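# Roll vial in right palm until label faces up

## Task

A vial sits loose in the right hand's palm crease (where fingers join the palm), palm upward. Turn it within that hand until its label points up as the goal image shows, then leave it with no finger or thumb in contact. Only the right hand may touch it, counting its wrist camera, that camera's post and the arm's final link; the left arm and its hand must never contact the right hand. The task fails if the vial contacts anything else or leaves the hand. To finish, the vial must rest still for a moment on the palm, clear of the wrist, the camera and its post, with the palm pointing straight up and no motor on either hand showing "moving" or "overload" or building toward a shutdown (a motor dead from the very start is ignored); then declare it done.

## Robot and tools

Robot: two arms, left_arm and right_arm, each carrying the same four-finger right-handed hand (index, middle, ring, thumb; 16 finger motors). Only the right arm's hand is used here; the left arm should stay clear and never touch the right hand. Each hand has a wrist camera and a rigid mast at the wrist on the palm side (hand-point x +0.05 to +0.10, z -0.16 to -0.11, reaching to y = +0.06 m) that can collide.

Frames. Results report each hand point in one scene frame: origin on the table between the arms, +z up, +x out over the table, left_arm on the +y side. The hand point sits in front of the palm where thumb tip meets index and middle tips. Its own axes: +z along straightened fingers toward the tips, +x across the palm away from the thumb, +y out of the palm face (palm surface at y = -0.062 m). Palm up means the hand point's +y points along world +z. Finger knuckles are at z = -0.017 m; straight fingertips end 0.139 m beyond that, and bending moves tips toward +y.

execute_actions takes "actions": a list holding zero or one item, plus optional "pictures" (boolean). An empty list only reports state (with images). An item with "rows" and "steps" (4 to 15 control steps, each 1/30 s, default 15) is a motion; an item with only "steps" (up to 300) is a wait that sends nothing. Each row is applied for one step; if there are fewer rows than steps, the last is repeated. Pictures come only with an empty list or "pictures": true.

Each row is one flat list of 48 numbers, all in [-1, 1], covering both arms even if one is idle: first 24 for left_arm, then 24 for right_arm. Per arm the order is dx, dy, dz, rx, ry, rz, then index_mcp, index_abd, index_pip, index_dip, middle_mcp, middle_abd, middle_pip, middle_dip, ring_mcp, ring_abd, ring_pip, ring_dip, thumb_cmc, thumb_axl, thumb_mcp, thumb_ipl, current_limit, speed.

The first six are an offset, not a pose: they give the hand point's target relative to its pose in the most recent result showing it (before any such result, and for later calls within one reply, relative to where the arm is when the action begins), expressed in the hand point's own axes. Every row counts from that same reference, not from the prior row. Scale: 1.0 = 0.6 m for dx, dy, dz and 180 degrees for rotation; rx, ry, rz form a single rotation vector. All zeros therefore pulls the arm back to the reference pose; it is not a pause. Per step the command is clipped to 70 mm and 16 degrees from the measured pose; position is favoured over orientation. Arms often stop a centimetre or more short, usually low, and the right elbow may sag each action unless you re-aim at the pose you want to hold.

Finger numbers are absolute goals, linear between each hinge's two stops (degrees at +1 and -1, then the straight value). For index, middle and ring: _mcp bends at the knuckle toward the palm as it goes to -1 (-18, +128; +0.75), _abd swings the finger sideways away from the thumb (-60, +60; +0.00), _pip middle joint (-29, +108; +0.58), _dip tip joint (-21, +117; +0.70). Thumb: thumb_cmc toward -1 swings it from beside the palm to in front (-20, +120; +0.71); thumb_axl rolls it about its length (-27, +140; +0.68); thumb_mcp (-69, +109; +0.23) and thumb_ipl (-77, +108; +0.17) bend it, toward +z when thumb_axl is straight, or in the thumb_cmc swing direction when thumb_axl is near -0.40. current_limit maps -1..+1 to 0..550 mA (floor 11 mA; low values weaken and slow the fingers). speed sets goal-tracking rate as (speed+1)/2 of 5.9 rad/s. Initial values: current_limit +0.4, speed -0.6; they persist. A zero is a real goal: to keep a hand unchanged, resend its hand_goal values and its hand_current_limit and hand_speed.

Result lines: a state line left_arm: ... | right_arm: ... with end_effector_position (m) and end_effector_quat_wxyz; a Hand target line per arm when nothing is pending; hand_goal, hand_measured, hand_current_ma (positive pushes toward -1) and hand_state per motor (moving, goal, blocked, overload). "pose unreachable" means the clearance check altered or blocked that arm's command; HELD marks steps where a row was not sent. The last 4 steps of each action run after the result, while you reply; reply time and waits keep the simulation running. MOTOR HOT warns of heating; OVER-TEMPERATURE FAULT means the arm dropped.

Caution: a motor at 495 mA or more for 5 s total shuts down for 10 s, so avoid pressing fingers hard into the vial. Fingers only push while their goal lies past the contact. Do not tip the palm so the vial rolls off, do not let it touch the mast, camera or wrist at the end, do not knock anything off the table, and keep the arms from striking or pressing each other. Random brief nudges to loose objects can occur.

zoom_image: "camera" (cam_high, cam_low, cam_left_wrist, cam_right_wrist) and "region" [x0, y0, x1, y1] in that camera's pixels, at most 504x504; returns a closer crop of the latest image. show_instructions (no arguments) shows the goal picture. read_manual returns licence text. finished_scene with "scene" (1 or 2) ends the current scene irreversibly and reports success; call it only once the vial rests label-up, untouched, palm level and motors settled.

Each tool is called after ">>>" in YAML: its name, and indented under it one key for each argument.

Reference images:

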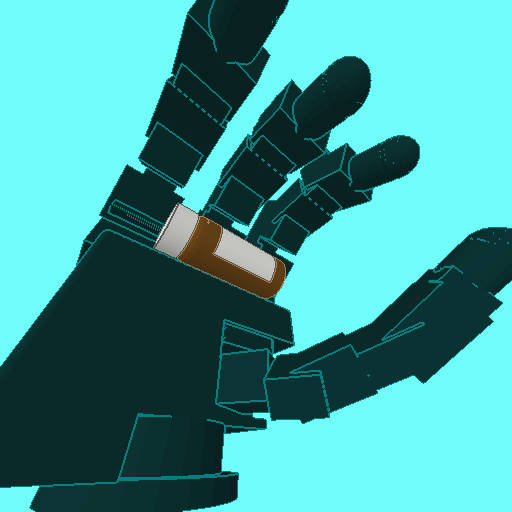

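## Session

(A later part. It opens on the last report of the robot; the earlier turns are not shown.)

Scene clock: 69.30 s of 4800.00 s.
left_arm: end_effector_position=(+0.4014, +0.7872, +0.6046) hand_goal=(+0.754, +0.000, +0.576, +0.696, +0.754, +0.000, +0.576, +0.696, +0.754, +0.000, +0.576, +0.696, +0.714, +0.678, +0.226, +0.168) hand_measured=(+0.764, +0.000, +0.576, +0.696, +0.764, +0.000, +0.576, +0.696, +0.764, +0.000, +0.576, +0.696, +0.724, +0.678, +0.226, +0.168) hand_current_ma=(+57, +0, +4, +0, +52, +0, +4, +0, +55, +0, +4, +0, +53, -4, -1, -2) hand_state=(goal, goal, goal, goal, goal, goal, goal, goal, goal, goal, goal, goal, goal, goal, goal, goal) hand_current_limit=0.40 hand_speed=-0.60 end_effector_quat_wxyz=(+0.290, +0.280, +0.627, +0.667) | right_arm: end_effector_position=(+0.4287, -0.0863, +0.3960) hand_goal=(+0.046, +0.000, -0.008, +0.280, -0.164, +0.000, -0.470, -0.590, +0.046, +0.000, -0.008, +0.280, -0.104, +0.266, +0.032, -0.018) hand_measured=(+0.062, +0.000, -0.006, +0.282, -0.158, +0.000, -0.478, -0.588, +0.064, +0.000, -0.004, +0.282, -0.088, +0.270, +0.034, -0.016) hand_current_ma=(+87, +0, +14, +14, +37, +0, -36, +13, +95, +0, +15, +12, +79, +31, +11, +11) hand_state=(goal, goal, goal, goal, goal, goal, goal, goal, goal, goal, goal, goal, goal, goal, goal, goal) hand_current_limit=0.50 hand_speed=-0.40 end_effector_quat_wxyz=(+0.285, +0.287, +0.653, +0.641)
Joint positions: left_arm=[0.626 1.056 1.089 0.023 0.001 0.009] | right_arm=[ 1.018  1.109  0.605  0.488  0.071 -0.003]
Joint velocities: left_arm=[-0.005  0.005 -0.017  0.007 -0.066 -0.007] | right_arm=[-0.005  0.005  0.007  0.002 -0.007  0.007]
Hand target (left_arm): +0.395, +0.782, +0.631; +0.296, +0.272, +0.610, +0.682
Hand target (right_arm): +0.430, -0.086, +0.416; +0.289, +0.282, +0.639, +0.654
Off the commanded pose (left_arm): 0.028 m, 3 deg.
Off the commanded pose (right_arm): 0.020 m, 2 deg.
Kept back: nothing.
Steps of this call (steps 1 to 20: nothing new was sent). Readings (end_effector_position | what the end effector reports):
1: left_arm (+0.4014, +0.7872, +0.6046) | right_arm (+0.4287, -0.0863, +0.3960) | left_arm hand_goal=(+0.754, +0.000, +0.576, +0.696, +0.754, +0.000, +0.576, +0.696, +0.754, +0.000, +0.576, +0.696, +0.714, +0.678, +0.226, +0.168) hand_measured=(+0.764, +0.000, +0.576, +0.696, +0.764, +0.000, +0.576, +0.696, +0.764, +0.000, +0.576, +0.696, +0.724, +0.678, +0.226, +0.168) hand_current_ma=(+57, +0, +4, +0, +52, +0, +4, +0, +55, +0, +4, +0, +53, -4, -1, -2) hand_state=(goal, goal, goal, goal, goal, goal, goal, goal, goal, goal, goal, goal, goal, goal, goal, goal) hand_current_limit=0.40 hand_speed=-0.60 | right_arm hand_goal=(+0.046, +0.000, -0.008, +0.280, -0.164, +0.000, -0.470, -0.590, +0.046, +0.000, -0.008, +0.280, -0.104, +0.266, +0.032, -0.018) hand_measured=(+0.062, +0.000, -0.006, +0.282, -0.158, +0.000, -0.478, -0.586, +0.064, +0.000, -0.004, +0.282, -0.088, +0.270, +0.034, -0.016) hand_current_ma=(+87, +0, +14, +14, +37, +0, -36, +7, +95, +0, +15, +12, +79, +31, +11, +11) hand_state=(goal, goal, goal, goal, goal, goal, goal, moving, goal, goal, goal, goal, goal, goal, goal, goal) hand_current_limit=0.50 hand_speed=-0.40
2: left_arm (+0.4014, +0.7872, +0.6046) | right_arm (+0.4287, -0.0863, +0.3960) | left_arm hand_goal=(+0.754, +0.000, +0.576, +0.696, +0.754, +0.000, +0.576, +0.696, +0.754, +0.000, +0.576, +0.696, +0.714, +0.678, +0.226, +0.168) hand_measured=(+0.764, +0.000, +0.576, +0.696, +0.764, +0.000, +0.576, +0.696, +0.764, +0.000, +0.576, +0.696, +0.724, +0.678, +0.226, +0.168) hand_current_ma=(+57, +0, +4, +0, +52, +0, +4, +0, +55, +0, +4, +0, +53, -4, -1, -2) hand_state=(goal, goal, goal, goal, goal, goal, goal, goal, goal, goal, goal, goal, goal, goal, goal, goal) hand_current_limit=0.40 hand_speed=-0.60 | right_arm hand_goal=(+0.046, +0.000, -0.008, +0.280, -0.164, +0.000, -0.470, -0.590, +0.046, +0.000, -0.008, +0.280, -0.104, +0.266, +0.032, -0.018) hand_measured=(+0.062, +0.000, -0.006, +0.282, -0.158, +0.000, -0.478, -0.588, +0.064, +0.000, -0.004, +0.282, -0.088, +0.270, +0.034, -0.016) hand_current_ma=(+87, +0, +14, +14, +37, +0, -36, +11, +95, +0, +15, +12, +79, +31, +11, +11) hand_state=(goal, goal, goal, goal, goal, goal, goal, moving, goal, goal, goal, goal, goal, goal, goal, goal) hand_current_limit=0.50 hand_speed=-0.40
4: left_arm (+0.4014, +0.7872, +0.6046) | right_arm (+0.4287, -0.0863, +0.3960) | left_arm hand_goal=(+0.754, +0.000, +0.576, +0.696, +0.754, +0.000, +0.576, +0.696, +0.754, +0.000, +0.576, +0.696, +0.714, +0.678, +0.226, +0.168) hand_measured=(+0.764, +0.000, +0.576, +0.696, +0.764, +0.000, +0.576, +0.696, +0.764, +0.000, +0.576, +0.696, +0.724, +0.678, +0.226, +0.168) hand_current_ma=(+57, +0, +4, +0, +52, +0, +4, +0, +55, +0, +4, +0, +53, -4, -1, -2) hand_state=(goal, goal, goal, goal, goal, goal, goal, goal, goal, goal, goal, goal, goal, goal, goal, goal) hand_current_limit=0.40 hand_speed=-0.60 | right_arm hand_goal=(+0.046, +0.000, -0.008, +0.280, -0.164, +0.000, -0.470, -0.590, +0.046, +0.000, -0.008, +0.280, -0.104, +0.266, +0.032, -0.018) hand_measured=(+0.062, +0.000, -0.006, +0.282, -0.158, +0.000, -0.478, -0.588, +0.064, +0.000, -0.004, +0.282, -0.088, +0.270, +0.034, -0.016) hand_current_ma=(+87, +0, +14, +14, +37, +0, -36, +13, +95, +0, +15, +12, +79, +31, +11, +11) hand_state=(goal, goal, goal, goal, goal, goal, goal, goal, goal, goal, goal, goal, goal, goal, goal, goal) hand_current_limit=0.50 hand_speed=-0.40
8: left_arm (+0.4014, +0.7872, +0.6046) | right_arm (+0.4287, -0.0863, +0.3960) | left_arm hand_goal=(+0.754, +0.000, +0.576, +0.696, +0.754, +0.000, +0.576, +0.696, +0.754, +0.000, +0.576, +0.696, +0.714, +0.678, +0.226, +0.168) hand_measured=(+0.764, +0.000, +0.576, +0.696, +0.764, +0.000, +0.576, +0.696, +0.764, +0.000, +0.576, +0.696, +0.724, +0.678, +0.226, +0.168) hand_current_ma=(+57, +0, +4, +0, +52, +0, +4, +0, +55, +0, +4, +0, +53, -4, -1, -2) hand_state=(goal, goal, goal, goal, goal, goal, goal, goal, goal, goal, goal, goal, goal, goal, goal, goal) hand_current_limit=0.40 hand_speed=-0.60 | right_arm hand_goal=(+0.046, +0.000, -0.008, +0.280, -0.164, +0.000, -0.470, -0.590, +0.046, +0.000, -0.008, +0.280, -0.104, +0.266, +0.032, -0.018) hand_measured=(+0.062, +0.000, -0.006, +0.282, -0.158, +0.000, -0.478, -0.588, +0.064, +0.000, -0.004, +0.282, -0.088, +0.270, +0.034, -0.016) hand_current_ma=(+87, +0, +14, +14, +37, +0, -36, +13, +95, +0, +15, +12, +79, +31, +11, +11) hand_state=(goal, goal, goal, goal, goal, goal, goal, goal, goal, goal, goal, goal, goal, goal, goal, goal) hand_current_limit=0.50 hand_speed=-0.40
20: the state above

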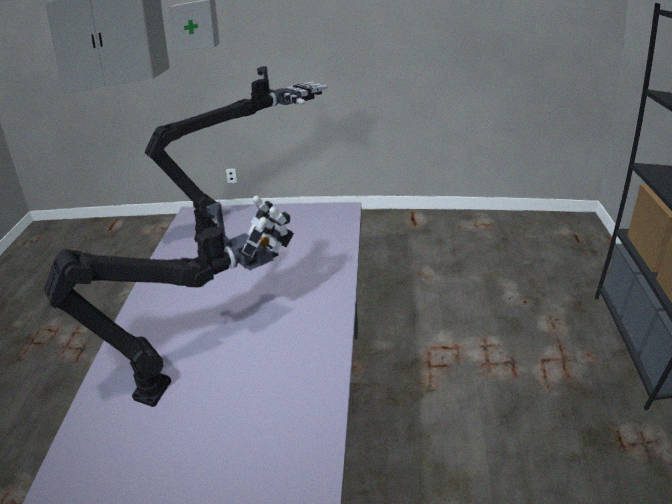

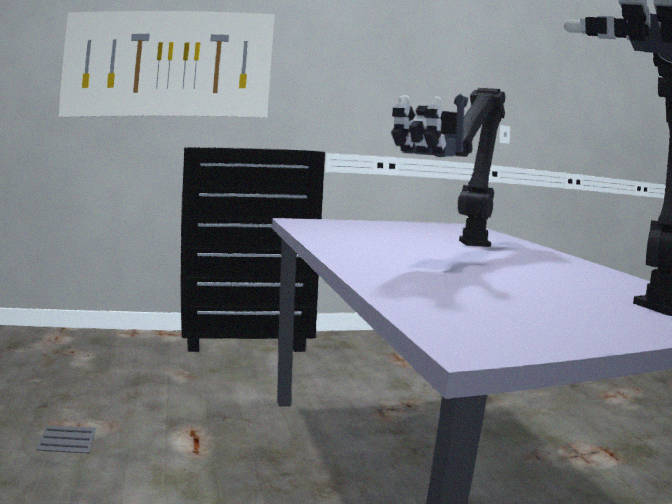

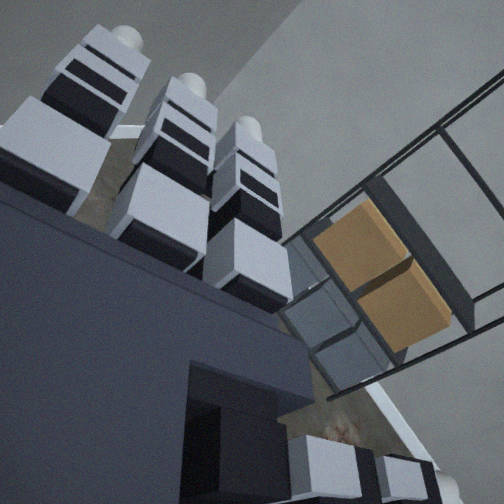

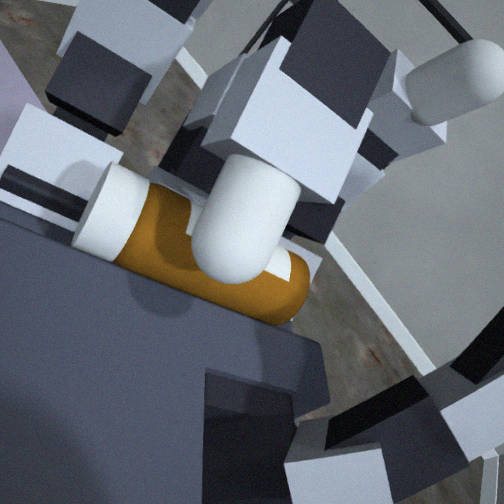

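>>> execute_actions:
  actions:
    - {"rows": [[0,0.0463,-0.0099,-0.0162,0,0,0.754,0,0.576,0.696,0.754,0,0.576,0.696,0.754,0,0.576,0.696,0.714,0.678,0.226,0.168,0.4,-0.6,0,0.0333,0.0025,-0.0125,0,0.001,0.046,0,-0.008,0.28,-0.165,0,-0.58,-0.59,0.046,0,-0.008,0.28,-0.104,0.266,0.032,-0.018,0,-0.8],[0,0.0463,-0.0099,-0.0162,0,0,0.754,0,0.576,0.696,0.754,0,0.576,0.696,0.754,0,0.576,0.696,0.714,0.678,0.226,0.168,0.4,-0.6,0,0.0333,0.0025,-0.0125,0,0.001,0.046,0,-0.008,0.28,-0.165,0,-0.58,-0.59,0.046,0,-0.008,0.28,-0.104,0.266,0.032,-0.018,0,-0.8],[0,0.0463,-0.0099,-0.0162,0,0,0.754,0,0.576,0.696,0.754,0,0.576,0.696,0.754,0,0.576,0.696,0.714,0.678,0.226,0.168,0.4,-0.6,0,0.0333,0.0025,-0.0125,0,0.001,0.046,0,-0.008,0.28,-0.165,0,-0.58,-0.59,0.046,0,-0.008,0.28,-0.104,0.266,0.032,-0.018,0,-0.8],[0,0.0463,-0.0099,-0.0162,0,0,0.754,0,0.576,0.696,0.754,0,0.576,0.696,0.754,0,0.576,0.696,0.714,0.678,0.226,0.168,0.4,-0.6,0,0.0333,0.0025,-0.0125,0,0.001,0.046,0,-0.008,0.28,-0.165,0,-0.58,-0.59,0.046,0,-0.008,0.28,-0.104,0.266,0.032,-0.018,0,-0.8],[0,0.0463,-0.0099,-0.0162,0,0,0.754,0,0.576,0.696,0.754,0,0.576,0.696,0.754,0,0.576,0.696,0.714,0.678,0.226,0.168,0.4,-0.6,0,0.0333,0.0025,-0.0125,0,0.001,0.046,0,-0.008,0.28,-0.165,0,-0.58,-0.59,0.046,0,-0.008,0.28,-0.104,0.266,0.032,-0.018,0,-0.8],[0,0.0463,-0.0099,-0.0162,0,0,0.754,0,0.576,0.696,0.754,0,0.576,0.696,0.754,0,0.576,0.696,0.714,0.678,0.226,0.168,0.4,-0.6,0,0.0333,0.0025,-0.0125,0,0.001,0.046,0,-0.008,0.28,-0.165,0,-0.58,-0.59,0.046,0,-0.008,0.28,-0.104,0.266,0.032,-0.018,0,-0.8],[0,0.0463,-0.0099,-0.0162,0,0,0.754,0,0.576,0.696,0.754,0,0.576,0.696,0.754,0,0.576,0.696,0.714,0.678,0.226,0.168,0.4,-0.6,0,0.0333,0.0025,-0.0125,0,0.001,0.046,0,-0.008,0.28,-0.165,0,-0.8,-0.4,0.046,0,-0.008,0.28,-0.104,0.266,0.032,-0.018,0,-0.8]], "steps": 15}

>>> execute_actions:
  actions:
    - {"steps": 12}
  pictures: true

Scene clock: 70.20 s of 4800.00 s.
left_arm: end_effector_position=(+0.4014, +0.7872, +0.6046) hand_goal=(+0.754, +0.000, +0.576, +0.696, +0.754, +0.000, +0.576, +0.696, +0.754, +0.000, +0.576, +0.696, +0.714, +0.678, +0.226, +0.168) hand_measured=(+0.764, +0.000, +0.576, +0.696, +0.764, +0.000, +0.576, +0.696, +0.764, +0.000, +0.576, +0.696, +0.724, +0.678, +0.226, +0.168) hand_current_ma=(+57, +0, +4, +0, +52, +0, +4, +0, +55, +0, +4, +0, +53, -4, -1, -2) hand_state=(goal, goal, goal, goal, goal, goal, goal, goal, goal, goal, goal, goal, goal, goal, goal, goal) hand_current_limit=0.40 hand_speed=-0.60 end_effector_quat_wxyz=(+0.290, +0.280, +0.627, +0.667) | right_arm: end_effector_position=(+0.4287, -0.0863, +0.3960) hand_goal=(+0.046, +0.000, -0.008, +0.280, -0.164, +0.000, -0.800, -0.400, +0.046, +0.000, -0.008, +0.280, -0.104, +0.266, +0.032, -0.018) hand_measured=(+0.062, +0.000, -0.006, +0.282, -0.156, +0.000, -0.578, -0.546, +0.064, +0.000, -0.004, +0.282, -0.088, +0.270, +0.034, -0.016) hand_current_ma=(+87, +0, +14, +14, +47, +0, +161, -11, +95, +0, +15, +12, +79, +31, +11, +11) hand_state=(goal, goal, goal, goal, goal, goal, moving, moving, goal, goal, goal, goal, goal, goal, goal, goal) hand_current_limit=0.00 hand_speed=-0.80 end_effector_quat_wxyz=(+0.285, +0.287, +0.653, +0.641)
Joint positions: left_arm=[0.626 1.056 1.089 0.023 0.001 0.009] | right_arm=[ 1.018  1.109  0.605  0.488  0.071 -0.003]
Joint velocities: left_arm=[-0.015 -0.005 -0.012 -0.002 -0.037  0.022] | right_arm=[-0.015 -0.005  0.002 -0.002  0.007 -0.022]
Steps of this call (steps 1 to 16: nothing new was sent; steps 17 to 27: the first 11 steps of this action). Readings (end_effector_position | what the end effector reports):
17: left_arm (+0.4014, +0.7872, +0.6046) | right_arm (+0.4287, -0.0863, +0.3960) | left_arm hand_goal=(+0.754, +0.000, +0.576, +0.696, +0.754, +0.000, +0.576, +0.696, +0.754, +0.000, +0.576, +0.696, +0.714, +0.678, +0.226, +0.168) hand_measured=(+0.764, +0.000, +0.576, +0.696, +0.764, +0.000, +0.576, +0.696, +0.764, +0.000, +0.576, +0.696, +0.724, +0.678, +0.226, +0.168) hand_current_ma=(+57, +0, +4, +0, +52, +0, +4, +0, +55, +0, +4, +0, +53, -4, -1, -2) hand_state=(goal, goal, goal, goal, goal, goal, goal, goal, goal, goal, goal, goal, goal, goal, goal, goal) hand_current_limit=0.40 hand_speed=-0.60 | right_arm hand_goal=(+0.046, +0.000, -0.008, +0.280, -0.164, +0.000, -0.580, -0.590, +0.046, +0.000, -0.008, +0.280, -0.104, +0.266, +0.032, -0.018) hand_measured=(+0.062, +0.000, -0.006, +0.282, -0.158, +0.000, -0.478, -0.588, +0.064, +0.000, -0.004, +0.282, -0.088, +0.270, +0.034, -0.016) hand_current_ma=(+87, +0, +14, +14, +37, +0, -36, +13, +95, +0, +15, +12, +79, +31, +11, +11) hand_state=(goal, goal, goal, goal, goal, goal, moving, goal, goal, goal, goal, goal, goal, goal, goal, goal) hand_current_limit=0.00 hand_speed=-0.80
18: left_arm (+0.4014, +0.7872, +0.6046) | right_arm (+0.4287, -0.0863, +0.3960) | left_arm hand_goal=(+0.754, +0.000, +0.576, +0.696, +0.754, +0.000, +0.576, +0.696, +0.754, +0.000, +0.576, +0.696, +0.714, +0.678, +0.226, +0.168) hand_measured=(+0.764, +0.000, +0.576, +0.696, +0.764, +0.000, +0.576, +0.696, +0.764, +0.000, +0.576, +0.696, +0.724, +0.678, +0.226, +0.168) hand_current_ma=(+57, +0, +4, +0, +52, +0, +4, +0, +55, +0, +4, +0, +53, -4, -1, -2) hand_state=(goal, goal, goal, goal, goal, goal, goal, goal, goal, goal, goal, goal, goal, goal, goal, goal) hand_current_limit=0.40 hand_speed=-0.60 | right_arm hand_goal=(+0.046, +0.000, -0.008, +0.280, -0.164, +0.000, -0.580, -0.590, +0.046, +0.000, -0.008, +0.280, -0.104, +0.266, +0.032, -0.018) hand_measured=(+0.062, +0.000, -0.006, +0.282, -0.158, +0.000, -0.478, -0.588, +0.064, +0.000, -0.004, +0.282, -0.088, +0.270, +0.034, -0.016) hand_current_ma=(+87, +0, +14, +14, +37, +0, +28, +13, +95, +0, +15, +12, +79, +31, +11, +11) hand_state=(goal, goal, goal, goal, goal, goal, moving, goal, goal, goal, goal, goal, goal, goal, goal, goal) hand_current_limit=0.00 hand_speed=-0.80
20: left_arm (+0.4014, +0.7872, +0.6046) | right_arm (+0.4287, -0.0863, +0.3960) | left_arm hand_goal=(+0.754, +0.000, +0.576, +0.696, +0.754, +0.000, +0.576, +0.696, +0.754, +0.000, +0.576, +0.696, +0.714, +0.678, +0.226, +0.168) hand_measured=(+0.764, +0.000, +0.576, +0.696, +0.764, +0.000, +0.576, +0.696, +0.764, +0.000, +0.576, +0.696, +0.724, +0.678, +0.226, +0.168) hand_current_ma=(+57, +0, +4, +0, +52, +0, +4, +0, +55, +0, +4, +0, +53, -4, -1, -2) hand_state=(goal, goal, goal, goal, goal, goal, goal, goal, goal, goal, goal, goal, goal, goal, goal, goal) hand_current_limit=0.40 hand_speed=-0.60 | right_arm hand_goal=(+0.046, +0.000, -0.008, +0.280, -0.164, +0.000, -0.580, -0.590, +0.046, +0.000, -0.008, +0.280, -0.104, +0.266, +0.032, -0.018) hand_measured=(+0.062, +0.000, -0.006, +0.282, -0.158, +0.000, -0.498, -0.588, +0.064, +0.000, -0.004, +0.282, -0.088, +0.270, +0.034, -0.016) hand_current_ma=(+87, +0, +14, +14, +37, +0, +26, +13, +95, +0, +15, +12, +79, +31, +11, +11) hand_state=(goal, goal, goal, goal, goal, goal, moving, goal, goal, goal, goal, goal, goal, goal, goal, goal) hand_current_limit=0.00 hand_speed=-0.80
24: left_arm (+0.4014, +0.7872, +0.6046) | right_arm (+0.4287, -0.0863, +0.3960) | left_arm hand_goal=(+0.754, +0.000, +0.576, +0.696, +0.754, +0.000, +0.576, +0.696, +0.754, +0.000, +0.576, +0.696, +0.714, +0.678, +0.226, +0.168) hand_measured=(+0.764, +0.000, +0.576, +0.696, +0.764, +0.000, +0.576, +0.696, +0.764, +0.000, +0.576, +0.696, +0.724, +0.678, +0.226, +0.168) hand_current_ma=(+57, +0, +4, +0, +52, +0, +4, +0, +55, +0, +4, +0, +53, -4, -1, -2) hand_state=(goal, goal, goal, goal, goal, goal, goal, goal, goal, goal, goal, goal, goal, goal, goal, goal) hand_current_limit=0.40 hand_speed=-0.60 | right_arm hand_goal=(+0.046, +0.000, -0.008, +0.280, -0.164, +0.000, -0.800, -0.400, +0.046, +0.000, -0.008, +0.280, -0.104, +0.266, +0.032, -0.018) hand_measured=(+0.062, +0.000, -0.006, +0.282, -0.158, +0.000, -0.546, -0.584, +0.064, +0.000, -0.004, +0.282, -0.088, +0.270, +0.034, -0.016) hand_current_ma=(+87, +0, +14, +14, +38, +0, +179, -13, +95, +0, +15, +12, +79, +31, +11, +11) hand_state=(goal, goal, goal, goal, goal, goal, moving, moving, goal, goal, goal, goal, goal, goal, goal, goal) hand_current_limit=0.00 hand_speed=-0.80
27: the state above

Scene clock: 70.60 s of 4800.00 s.
left_arm: end_effector_position=(+0.4014, +0.7872, +0.6046) hand_goal=(+0.754, +0.000, +0.576, +0.696, +0.754, +0.000, +0.576, +0.696, +0.754, +0.000, +0.576, +0.696, +0.714, +0.678, +0.226, +0.168) hand_measured=(+0.764, +0.000, +0.576, +0.696, +0.764, +0.000, +0.576, +0.696, +0.764, +0.000, +0.576, +0.696, +0.724, +0.678, +0.226, +0.168) hand_current_ma=(+57, +0, +4, +0, +52, +0, +4, +0, +55, +0, +4, +0, +53, -4, -1, -2) hand_state=(goal, goal, goal, goal, goal, goal, goal, goal, goal, goal, goal, goal, goal, goal, goal, goal) hand_current_limit=0.40 hand_speed=-0.60 end_effector_quat_wxyz=(+0.290, +0.280, +0.627, +0.667) | right_arm: end_effector_position=(+0.4287, -0.0863, +0.3960) hand_goal=(+0.046, +0.000, -0.008, +0.280, -0.164, +0.000, -0.800, -0.400, +0.046, +0.000, -0.008, +0.280, -0.104, +0.266, +0.032, -0.018) hand_measured=(+0.062, +0.000, -0.006, +0.282, -0.152, +0.000, -0.710, -0.392, +0.064, +0.000, -0.004, +0.282, -0.088, +0.270, +0.034, -0.016) hand_current_ma=(+87, +0, +14, +14, +66, +0, +275, +44, +95, +0, +15, +12, +79, +31, +11, +11) hand_state=(goal, goal, goal, goal, moving, goal, moving, moving, goal, goal, goal, goal, goal, goal, goal, goal) hand_current_limit=0.00 hand_speed=-0.80 end_effector_quat_wxyz=(+0.285, +0.287, +0.653, +0.641)
Joint positions: left_arm=[0.626 1.056 1.089 0.023 0.001 0.009] | right_arm=[ 1.018  1.109  0.605  0.488  0.071 -0.003]
Joint velocities: left_arm=[-0.005 -0.005 -0.012  0.002 -0.037  0.022] | right_arm=[ 0.005  0.005  0.012  0.012  0.066 -0.022]
Hand target (left_arm): +0.395, +0.782, +0.631; +0.296, +0.272, +0.610, +0.682
Hand target (right_arm): +0.430, -0.086, +0.416; +0.289, +0.282, +0.639, +0.654
Off the commanded pose (left_arm): 0.028 m, 3 deg.
Off the commanded pose (right_arm): 0.020 m, 2 deg.
Kept back: nothing.
Steps of this call (steps 1 to 4: the last 4 steps of your previous action; steps 5 to 12: nothing new was sent). Readings (end_effector_position | what the end effector reports):
1: left_arm (+0.4014, +0.7872, +0.6046) | right_arm (+0.4287, -0.0863, +0.3960) | left_arm hand_goal=(+0.754, +0.000, +0.576, +0.696, +0.754, +0.000, +0.576, +0.696, +0.754, +0.000, +0.576, +0.696, +0.714, +0.678, +0.226, +0.168) hand_measured=(+0.764, +0.000, +0.576, +0.696, +0.764, +0.000, +0.576, +0.696, +0.764, +0.000, +0.576, +0.696, +0.724, +0.678, +0.226, +0.168) hand_current_ma=(+57, +0, +4, +0, +52, +0, +4, +0, +55, +0, +4, +0, +53, -4, -1, -2) hand_state=(goal, goal, goal, goal, goal, goal, goal, goal, goal, goal, goal, goal, goal, goal, goal, goal) hand_current_limit=0.40 hand_speed=-0.60 | right_arm hand_goal=(+0.046, +0.000, -0.008, +0.280, -0.164, +0.000, -0.800, -0.400, +0.046, +0.000, -0.008, +0.280, -0.104, +0.266, +0.032, -0.018) hand_measured=(+0.062, +0.000, -0.006, +0.282, -0.156, +0.000, -0.592, -0.530, +0.064, +0.000, -0.004, +0.282, -0.088, +0.270, +0.034, -0.016) hand_current_ma=(+87, +0, +14, +14, +47, +0, +157, -10, +95, +0, +15, +12, +79, +31, +11, +11) hand_state=(goal, goal, goal, goal, goal, goal, moving, moving, goal, goal, goal, goal, goal, goal, goal, goal) hand_current_limit=0.00 hand_speed=-0.80
2: left_arm (+0.4014, +0.7872, +0.6046) | right_arm (+0.4287, -0.0863, +0.3960) | left_arm hand_goal=(+0.754, +0.000, +0.576, +0.696, +0.754, +0.000, +0.576, +0.696, +0.754, +0.000, +0.576, +0.696, +0.714, +0.678, +0.226, +0.168) hand_measured=(+0.764, +0.000, +0.576, +0.696, +0.764, +0.000, +0.576, +0.696, +0.764, +0.000, +0.576, +0.696, +0.724, +0.678, +0.226, +0.168) hand_current_ma=(+57, +0, +4, +0, +52, +0, +4, +0, +55, +0, +4, +0, +53, -4, -1, -2) hand_state=(goal, goal, goal, goal, goal, goal, goal, goal, goal, goal, goal, goal, goal, goal, goal, goal) hand_current_limit=0.40 hand_speed=-0.60 | right_arm hand_goal=(+0.046, +0.000, -0.008, +0.280, -0.164, +0.000, -0.800, -0.400, +0.046, +0.000, -0.008, +0.280, -0.104, +0.266, +0.032, -0.018) hand_measured=(+0.062, +0.000, -0.006, +0.282, -0.156, +0.000, -0.606, -0.514, +0.064, +0.000, -0.004, +0.282, -0.088, +0.270, +0.034, -0.016) hand_current_ma=(+87, +0, +14, +14, +47, +0, +155, -9, +95, +0, +15, +12, +79, +31, +11, +11) hand_state=(goal, goal, goal, goal, goal, goal, moving, moving, goal, goal, goal, goal, goal, goal, goal, goal) hand_current_limit=0.00 hand_speed=-0.80
4: left_arm (+0.4014, +0.7872, +0.6046) | right_arm (+0.4287, -0.0863, +0.3960) | left_arm hand_goal=(+0.754, +0.000, +0.576, +0.696, +0.754, +0.000, +0.576, +0.696, +0.754, +0.000, +0.576, +0.696, +0.714, +0.678, +0.226, +0.168) hand_measured=(+0.764, +0.000, +0.576, +0.696, +0.764, +0.000, +0.576, +0.696, +0.764, +0.000, +0.576, +0.696, +0.724, +0.678, +0.226, +0.168) hand_current_ma=(+57, +0, +4, +0, +52, +0, +4, +0, +55, +0, +4, +0, +53, -4, -1, -2) hand_state=(goal, goal, goal, goal, goal, goal, goal, goal, goal, goal, goal, goal, goal, goal, goal, goal) hand_current_limit=0.40 hand_speed=-0.60 | right_arm hand_goal=(+0.046, +0.000, -0.008, +0.280, -0.164, +0.000, -0.800, -0.400, +0.046, +0.000, -0.008, +0.280, -0.104, +0.266, +0.032, -0.018) hand_measured=(+0.062, +0.000, -0.006, +0.282, -0.156, +0.000, -0.632, -0.480, +0.064, +0.000, -0.004, +0.282, -0.088, +0.270, +0.034, -0.016) hand_current_ma=(+87, +0, +14, +14, +47, +0, +153, -8, +95, +0, +15, +12, +79, +31, +11, +11) hand_state=(goal, goal, goal, goal, goal, goal, moving, moving, goal, goal, goal, goal, goal, goal, goal, goal) hand_current_limit=0.00 hand_speed=-0.80
8: left_arm (+0.4014, +0.7872, +0.6046) | right_arm (+0.4287, -0.0863, +0.3960) | left_arm hand_goal=(+0.754, +0.000, +0.576, +0.696, +0.754, +0.000, +0.576, +0.696, +0.754, +0.000, +0.576, +0.696, +0.714, +0.678, +0.226, +0.168) hand_measured=(+0.764, +0.000, +0.576, +0.696, +0.764, +0.000, +0.576, +0.696, +0.764, +0.000, +0.576, +0.696, +0.724, +0.678, +0.226, +0.168) hand_current_ma=(+57, +0, +4, +0, +52, +0, +4, +0, +55, +0, +4, +0, +53, -4, -1, -2) hand_state=(goal, goal, goal, goal, goal, goal, goal, goal, goal, goal, goal, goal, goal, goal, goal, goal) hand_current_limit=0.40 hand_speed=-0.60 | right_arm hand_goal=(+0.046, +0.000, -0.008, +0.280, -0.164, +0.000, -0.800, -0.400, +0.046, +0.000, -0.008, +0.280, -0.104, +0.266, +0.032, -0.018) hand_measured=(+0.062, +0.000, -0.006, +0.282, -0.156, +0.000, -0.690, -0.416, +0.064, +0.000, -0.004, +0.282, -0.088, +0.270, +0.034, -0.016) hand_current_ma=(+87, +0, +14, +14, +47, +0, +162, +10, +95, +0, +15, +12, +79, +31, +11, +11) hand_state=(goal, goal, goal, goal, goal, goal, moving, moving, goal, goal, goal, goal, goal, goal, goal, goal) hand_current_limit=0.00 hand_speed=-0.80
12: the state above

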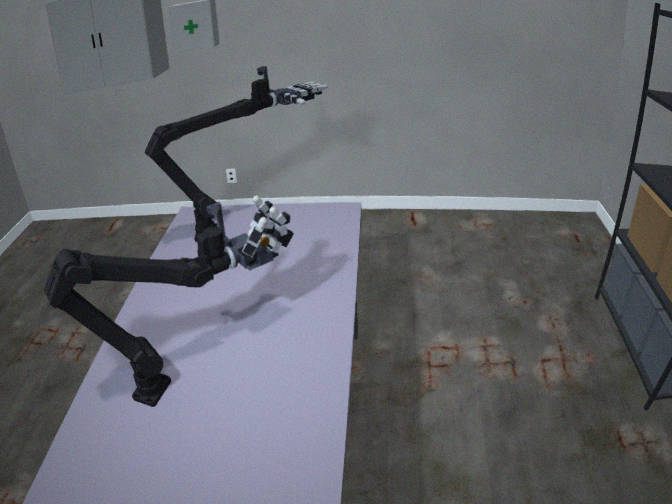

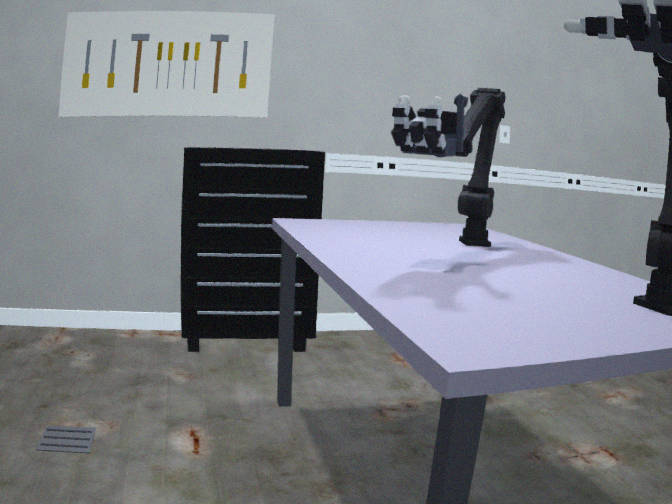

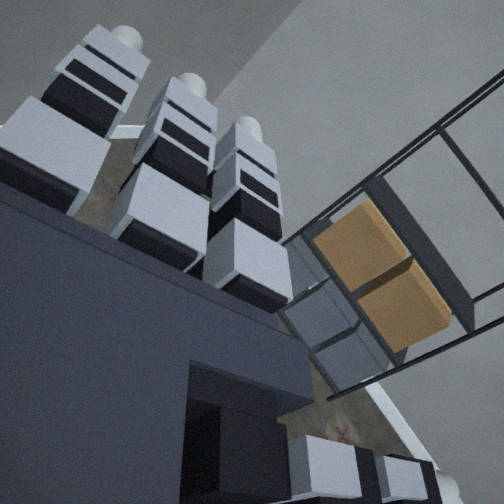

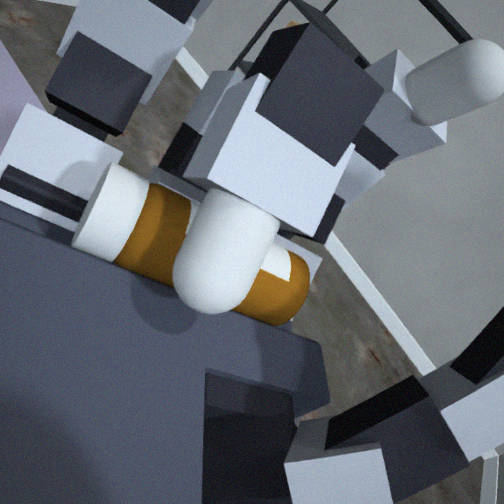

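>>> zoom_image:
  camera: "cam_right_wrist"
  region: [60, 140, 340, 350]

Region (60, 140, 340, 350) of cam_right_wrist's 504x504 image, scaled by 1.800, with more detail than that image has; it fills the top 378 rows of this view, and the rest is white.

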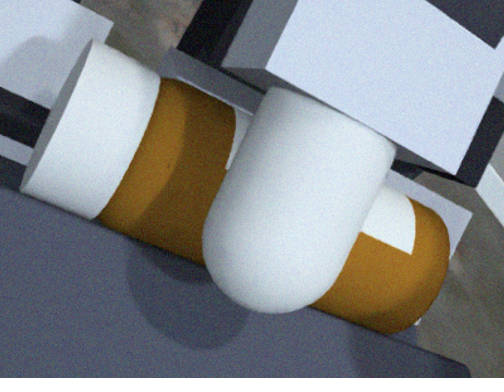

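>>> execute_actions:
  actions:
    - {"rows": [[0,0.0463,-0.0099,-0.0162,0,0,0.754,0,0.576,0.696,0.754,0,0.576,0.696,0.754,0,0.576,0.696,0.714,0.678,0.226,0.168,0.4,-0.6,0,0.0333,0.0025,-0.0125,0,0.001,0.046,0,-0.008,0.28,-0.165,0,-0.4,-0.4,0.046,0,-0.008,0.28,-0.104,0.266,0.032,-0.018,0,-0.4],[0,0.0463,-0.0099,-0.0162,0,0,0.754,0,0.576,0.696,0.754,0,0.576,0.696,0.754,0,0.576,0.696,0.714,0.678,0.226,0.168,0.4,-0.6,0,0.0333,0.0025,-0.0125,0,0.001,0.046,0,-0.008,0.28,-0.165,0,-0.4,-0.4,0.046,0,-0.008,0.28,-0.104,0.266,0.032,-0.018,0,-0.4],[0,0.0463,-0.0099,-0.0162,0,0,0.754,0,0.576,0.696,0.754,0,0.576,0.696,0.754,0,0.576,0.696,0.714,0.678,0.226,0.168,0.4,-0.6,0,0.0333,0.0025,-0.0125,0,0.001,0.046,0,-0.008,0.28,-0.165,0,-0.4,-0.4,0.046,0,-0.008,0.28,-0.104,0.266,0.032,-0.018,0,-0.4],[0,0.0463,-0.0099,-0.0162,0,0,0.754,0,0.576,0.696,0.754,0,0.576,0.696,0.754,0,0.576,0.696,0.714,0.678,0.226,0.168,0.4,-0.6,0,0.0333,0.0025,-0.0125,0,0.001,0.046,0,-0.008,0.28,-0.165,0,-0.4,-0.4,0.046,0,-0.008,0.28,-0.104,0.266,0.032,-0.018,0.5,-0.4],[0,0.0463,-0.0099,-0.0162,0,0,0.754,0,0.576,0.696,0.754,0,0.576,0.696,0.754,0,0.576,0.696,0.714,0.678,0.226,0.168,0.4,-0.6,0,0.0333,0.0025,-0.0125,0,0.001,0.046,0,-0.008,0.28,-0.165,0,-0.4,-0.4,0.046,0,-0.008,0.28,-0.104,0.266,0.032,-0.018,0.5,-0.4],[0,0.0463,-0.0099,-0.0162,0,0,0.754,0,0.576,0.696,0.754,0,0.576,0.696,0.754,0,0.576,0.696,0.714,0.678,0.226,0.168,0.4,-0.6,0,0.0333,0.0025,-0.0125,0,0.001,0.046,0,-0.008,0.28,0.046,0,-0.4,-0.72,0.046,0,-0.008,0.28,-0.104,0.266,0.032,-0.018,0.5,-0.4]], "steps": 15}

Scene clock: 75.50 s of 4800.00 s.
left_arm: end_effector_position=(+0.4014, +0.7872, +0.6046) hand_goal=(+0.754, +0.000, +0.576, +0.696, +0.754, +0.000, +0.576, +0.696, +0.754, +0.000, +0.576, +0.696, +0.714, +0.678, +0.226, +0.168) hand_measured=(+0.764, +0.000, +0.576, +0.696, +0.764, +0.000, +0.576, +0.696, +0.764, +0.000, +0.576, +0.696, +0.724, +0.678, +0.226, +0.168) hand_current_ma=(+57, +0, +4, +0, +52, +0, +4, +0, +55, +0, +4, +0, +53, -4, -1, -2) hand_state=(goal, goal, goal, goal, goal, goal, goal, goal, goal, goal, goal, goal, goal, goal, goal, goal) hand_current_limit=0.40 hand_speed=-0.60 end_effector_quat_wxyz=(+0.290, +0.280, +0.627, +0.667) | right_arm: end_effector_position=(+0.4287, -0.0863, +0.3960) hand_goal=(+0.046, +0.000, -0.008, +0.280, +0.046, +0.000, -0.400, -0.720, +0.046, +0.000, -0.008, +0.280, -0.104, +0.266, +0.032, -0.018) hand_measured=(+0.062, +0.000, -0.006, +0.282, -0.014, +0.000, -0.432, -0.544, +0.064, +0.000, -0.004, +0.282, -0.088, +0.270, +0.034, -0.016) hand_current_ma=(+87, +0, +14, +14, -36, +0, -5, +73, +95, +0, +15, +12, +79, +31, +11, +11) hand_state=(goal, goal, goal, goal, moving, goal, moving, moving, goal, goal, goal, goal, goal, goal, goal, goal) hand_current_limit=0.50 hand_speed=-0.40 end_effector_quat_wxyz=(+0.285, +0.287, +0.653, +0.641)
Joint positions: left_arm=[0.626 1.056 1.089 0.023 0.001 0.009] | right_arm=[ 1.018  1.109  0.605  0.488  0.071 -0.003]
Joint velocities: left_arm=[-0.005 -0.005  0.002 -0.017 -0.095 -0.007] | right_arm=[-0.015 -0.005  0.002  0.012 -0.022  0.022]
Steps of this call (steps 1 to 90: nothing new was sent; then 1.53 s passed at rest; steps 91 to 101: the first 11 steps of this action). Readings (end_effector_position | what the end effector reports):
91: left_arm (+0.4014, +0.7872, +0.6046) | right_arm (+0.4287, -0.0863, +0.3960) | left_arm hand_goal=(+0.754, +0.000, +0.576, +0.696, +0.754, +0.000, +0.576, +0.696, +0.754, +0.000, +0.576, +0.696, +0.714, +0.678, +0.226, +0.168) hand_measured=(+0.764, +0.000, +0.576, +0.696, +0.764, +0.000, +0.576, +0.696, +0.764, +0.000, +0.576, +0.696, +0.724, +0.678, +0.226, +0.168) hand_current_ma=(+57, +0, +4, +0, +52, +0, +4, +0, +55, +0, +4, +0, +53, -4, -1, -2) hand_state=(goal, goal, goal, goal, goal, goal, goal, goal, goal, goal, goal, goal, goal, goal, goal, goal) hand_current_limit=0.40 hand_speed=-0.60 | right_arm hand_goal=(+0.046, +0.000, -0.008, +0.280, -0.164, +0.000, -0.400, -0.400, +0.046, +0.000, -0.008, +0.280, -0.104, +0.266, +0.032, -0.018) hand_measured=(+0.062, +0.000, -0.006, +0.282, -0.152, +0.000, -0.710, -0.392, +0.064, +0.000, -0.004, +0.282, -0.088, +0.270, +0.034, -0.016) hand_current_ma=(+87, +0, +14, +14, +65, +0, +275, +44, +95, +0, +15, +12, +79, +31, +11, +11) hand_state=(goal, goal, goal, goal, goal, goal, moving, goal, goal, goal, goal, goal, goal, goal, goal, goal) hand_current_limit=0.00 hand_speed=-0.40
92: left_arm (+0.4014, +0.7872, +0.6046) | right_arm (+0.4287, -0.0863, +0.3960) | left_arm hand_goal=(+0.754, +0.000, +0.576, +0.696, +0.754, +0.000, +0.576, +0.696, +0.754, +0.000, +0.576, +0.696, +0.714, +0.678, +0.226, +0.168) hand_measured=(+0.764, +0.000, +0.576, +0.696, +0.764, +0.000, +0.576, +0.696, +0.764, +0.000, +0.576, +0.696, +0.724, +0.678, +0.226, +0.168) hand_current_ma=(+57, +0, +4, +0, +52, +0, +4, +0, +55, +0, +4, +0, +53, -4, -1, -2) hand_state=(goal, goal, goal, goal, goal, goal, goal, goal, goal, goal, goal, goal, goal, goal, goal, goal) hand_current_limit=0.40 hand_speed=-0.60 | right_arm hand_goal=(+0.046, +0.000, -0.008, +0.280, -0.164, +0.000, -0.400, -0.400, +0.046, +0.000, -0.008, +0.280, -0.104, +0.266, +0.032, -0.018) hand_measured=(+0.062, +0.000, -0.006, +0.282, -0.152, +0.000, -0.710, -0.392, +0.064, +0.000, -0.004, +0.282, -0.088, +0.270, +0.034, -0.016) hand_current_ma=(+87, +0, +14, +14, +65, +0, +52, +44, +95, +0, +15, +12, +79, +31, +11, +11) hand_state=(goal, goal, goal, goal, goal, goal, moving, goal, goal, goal, goal, goal, goal, goal, goal, goal) hand_current_limit=0.00 hand_speed=-0.40
94: left_arm (+0.4014, +0.7872, +0.6046) | right_arm (+0.4287, -0.0863, +0.3960) | left_arm hand_goal=(+0.754, +0.000, +0.576, +0.696, +0.754, +0.000, +0.576, +0.696, +0.754, +0.000, +0.576, +0.696, +0.714, +0.678, +0.226, +0.168) hand_measured=(+0.764, +0.000, +0.576, +0.696, +0.764, +0.000, +0.576, +0.696, +0.764, +0.000, +0.576, +0.696, +0.724, +0.678, +0.226, +0.168) hand_current_ma=(+57, +0, +4, +0, +52, +0, +4, +0, +55, +0, +4, +0, +53, -4, -1, -2) hand_state=(goal, goal, goal, goal, goal, goal, goal, goal, goal, goal, goal, goal, goal, goal, goal, goal) hand_current_limit=0.40 hand_speed=-0.60 | right_arm hand_goal=(+0.046, +0.000, -0.008, +0.280, -0.164, +0.000, -0.400, -0.400, +0.046, +0.000, -0.008, +0.280, -0.104, +0.266, +0.032, -0.018) hand_measured=(+0.062, +0.000, -0.006, +0.282, -0.154, +0.000, -0.678, -0.394, +0.064, +0.000, -0.004, +0.282, -0.088, +0.270, +0.034, -0.016) hand_current_ma=(+87, +0, +14, +14, +40, +0, -50, +13, +95, +0, +15, +12, +79, +31, +11, +11) hand_state=(goal, goal, goal, goal, moving, goal, moving, moving, goal, goal, goal, goal, goal, goal, goal, goal) hand_current_limit=0.50 hand_speed=-0.40
98: left_arm (+0.4014, +0.7872, +0.6046) | right_arm (+0.4287, -0.0863, +0.3960) | left_arm hand_goal=(+0.754, +0.000, +0.576, +0.696, +0.754, +0.000, +0.576, +0.696, +0.754, +0.000, +0.576, +0.696, +0.714, +0.678, +0.226, +0.168) hand_measured=(+0.764, +0.000, +0.576, +0.696, +0.764, +0.000, +0.576, +0.696, +0.764, +0.000, +0.576, +0.696, +0.724, +0.678, +0.226, +0.168) hand_current_ma=(+57, +0, +4, +0, +52, +0, +4, +0, +55, +0, +4, +0, +53, -4, -1, -2) hand_state=(goal, goal, goal, goal, goal, goal, goal, goal, goal, goal, goal, goal, goal, goal, goal, goal) hand_current_limit=0.40 hand_speed=-0.60 | right_arm hand_goal=(+0.046, +0.000, -0.008, +0.280, +0.046, +0.000, -0.400, -0.720, +0.046, +0.000, -0.008, +0.280, -0.104, +0.266, +0.032, -0.018) hand_measured=(+0.062, +0.000, -0.006, +0.282, -0.128, +0.000, -0.544, -0.430, +0.064, +0.000, -0.004, +0.282, -0.088, +0.270, +0.034, -0.016) hand_current_ma=(+87, +0, +14, +14, -75, +0, -76, +67, +95, +0, +15, +12, +79, +31, +11, +11) hand_state=(goal, goal, goal, goal, moving, goal, moving, moving, goal, goal, goal, goal, goal, goal, goal, goal) hand_current_limit=0.50 hand_speed=-0.40
101: the state above


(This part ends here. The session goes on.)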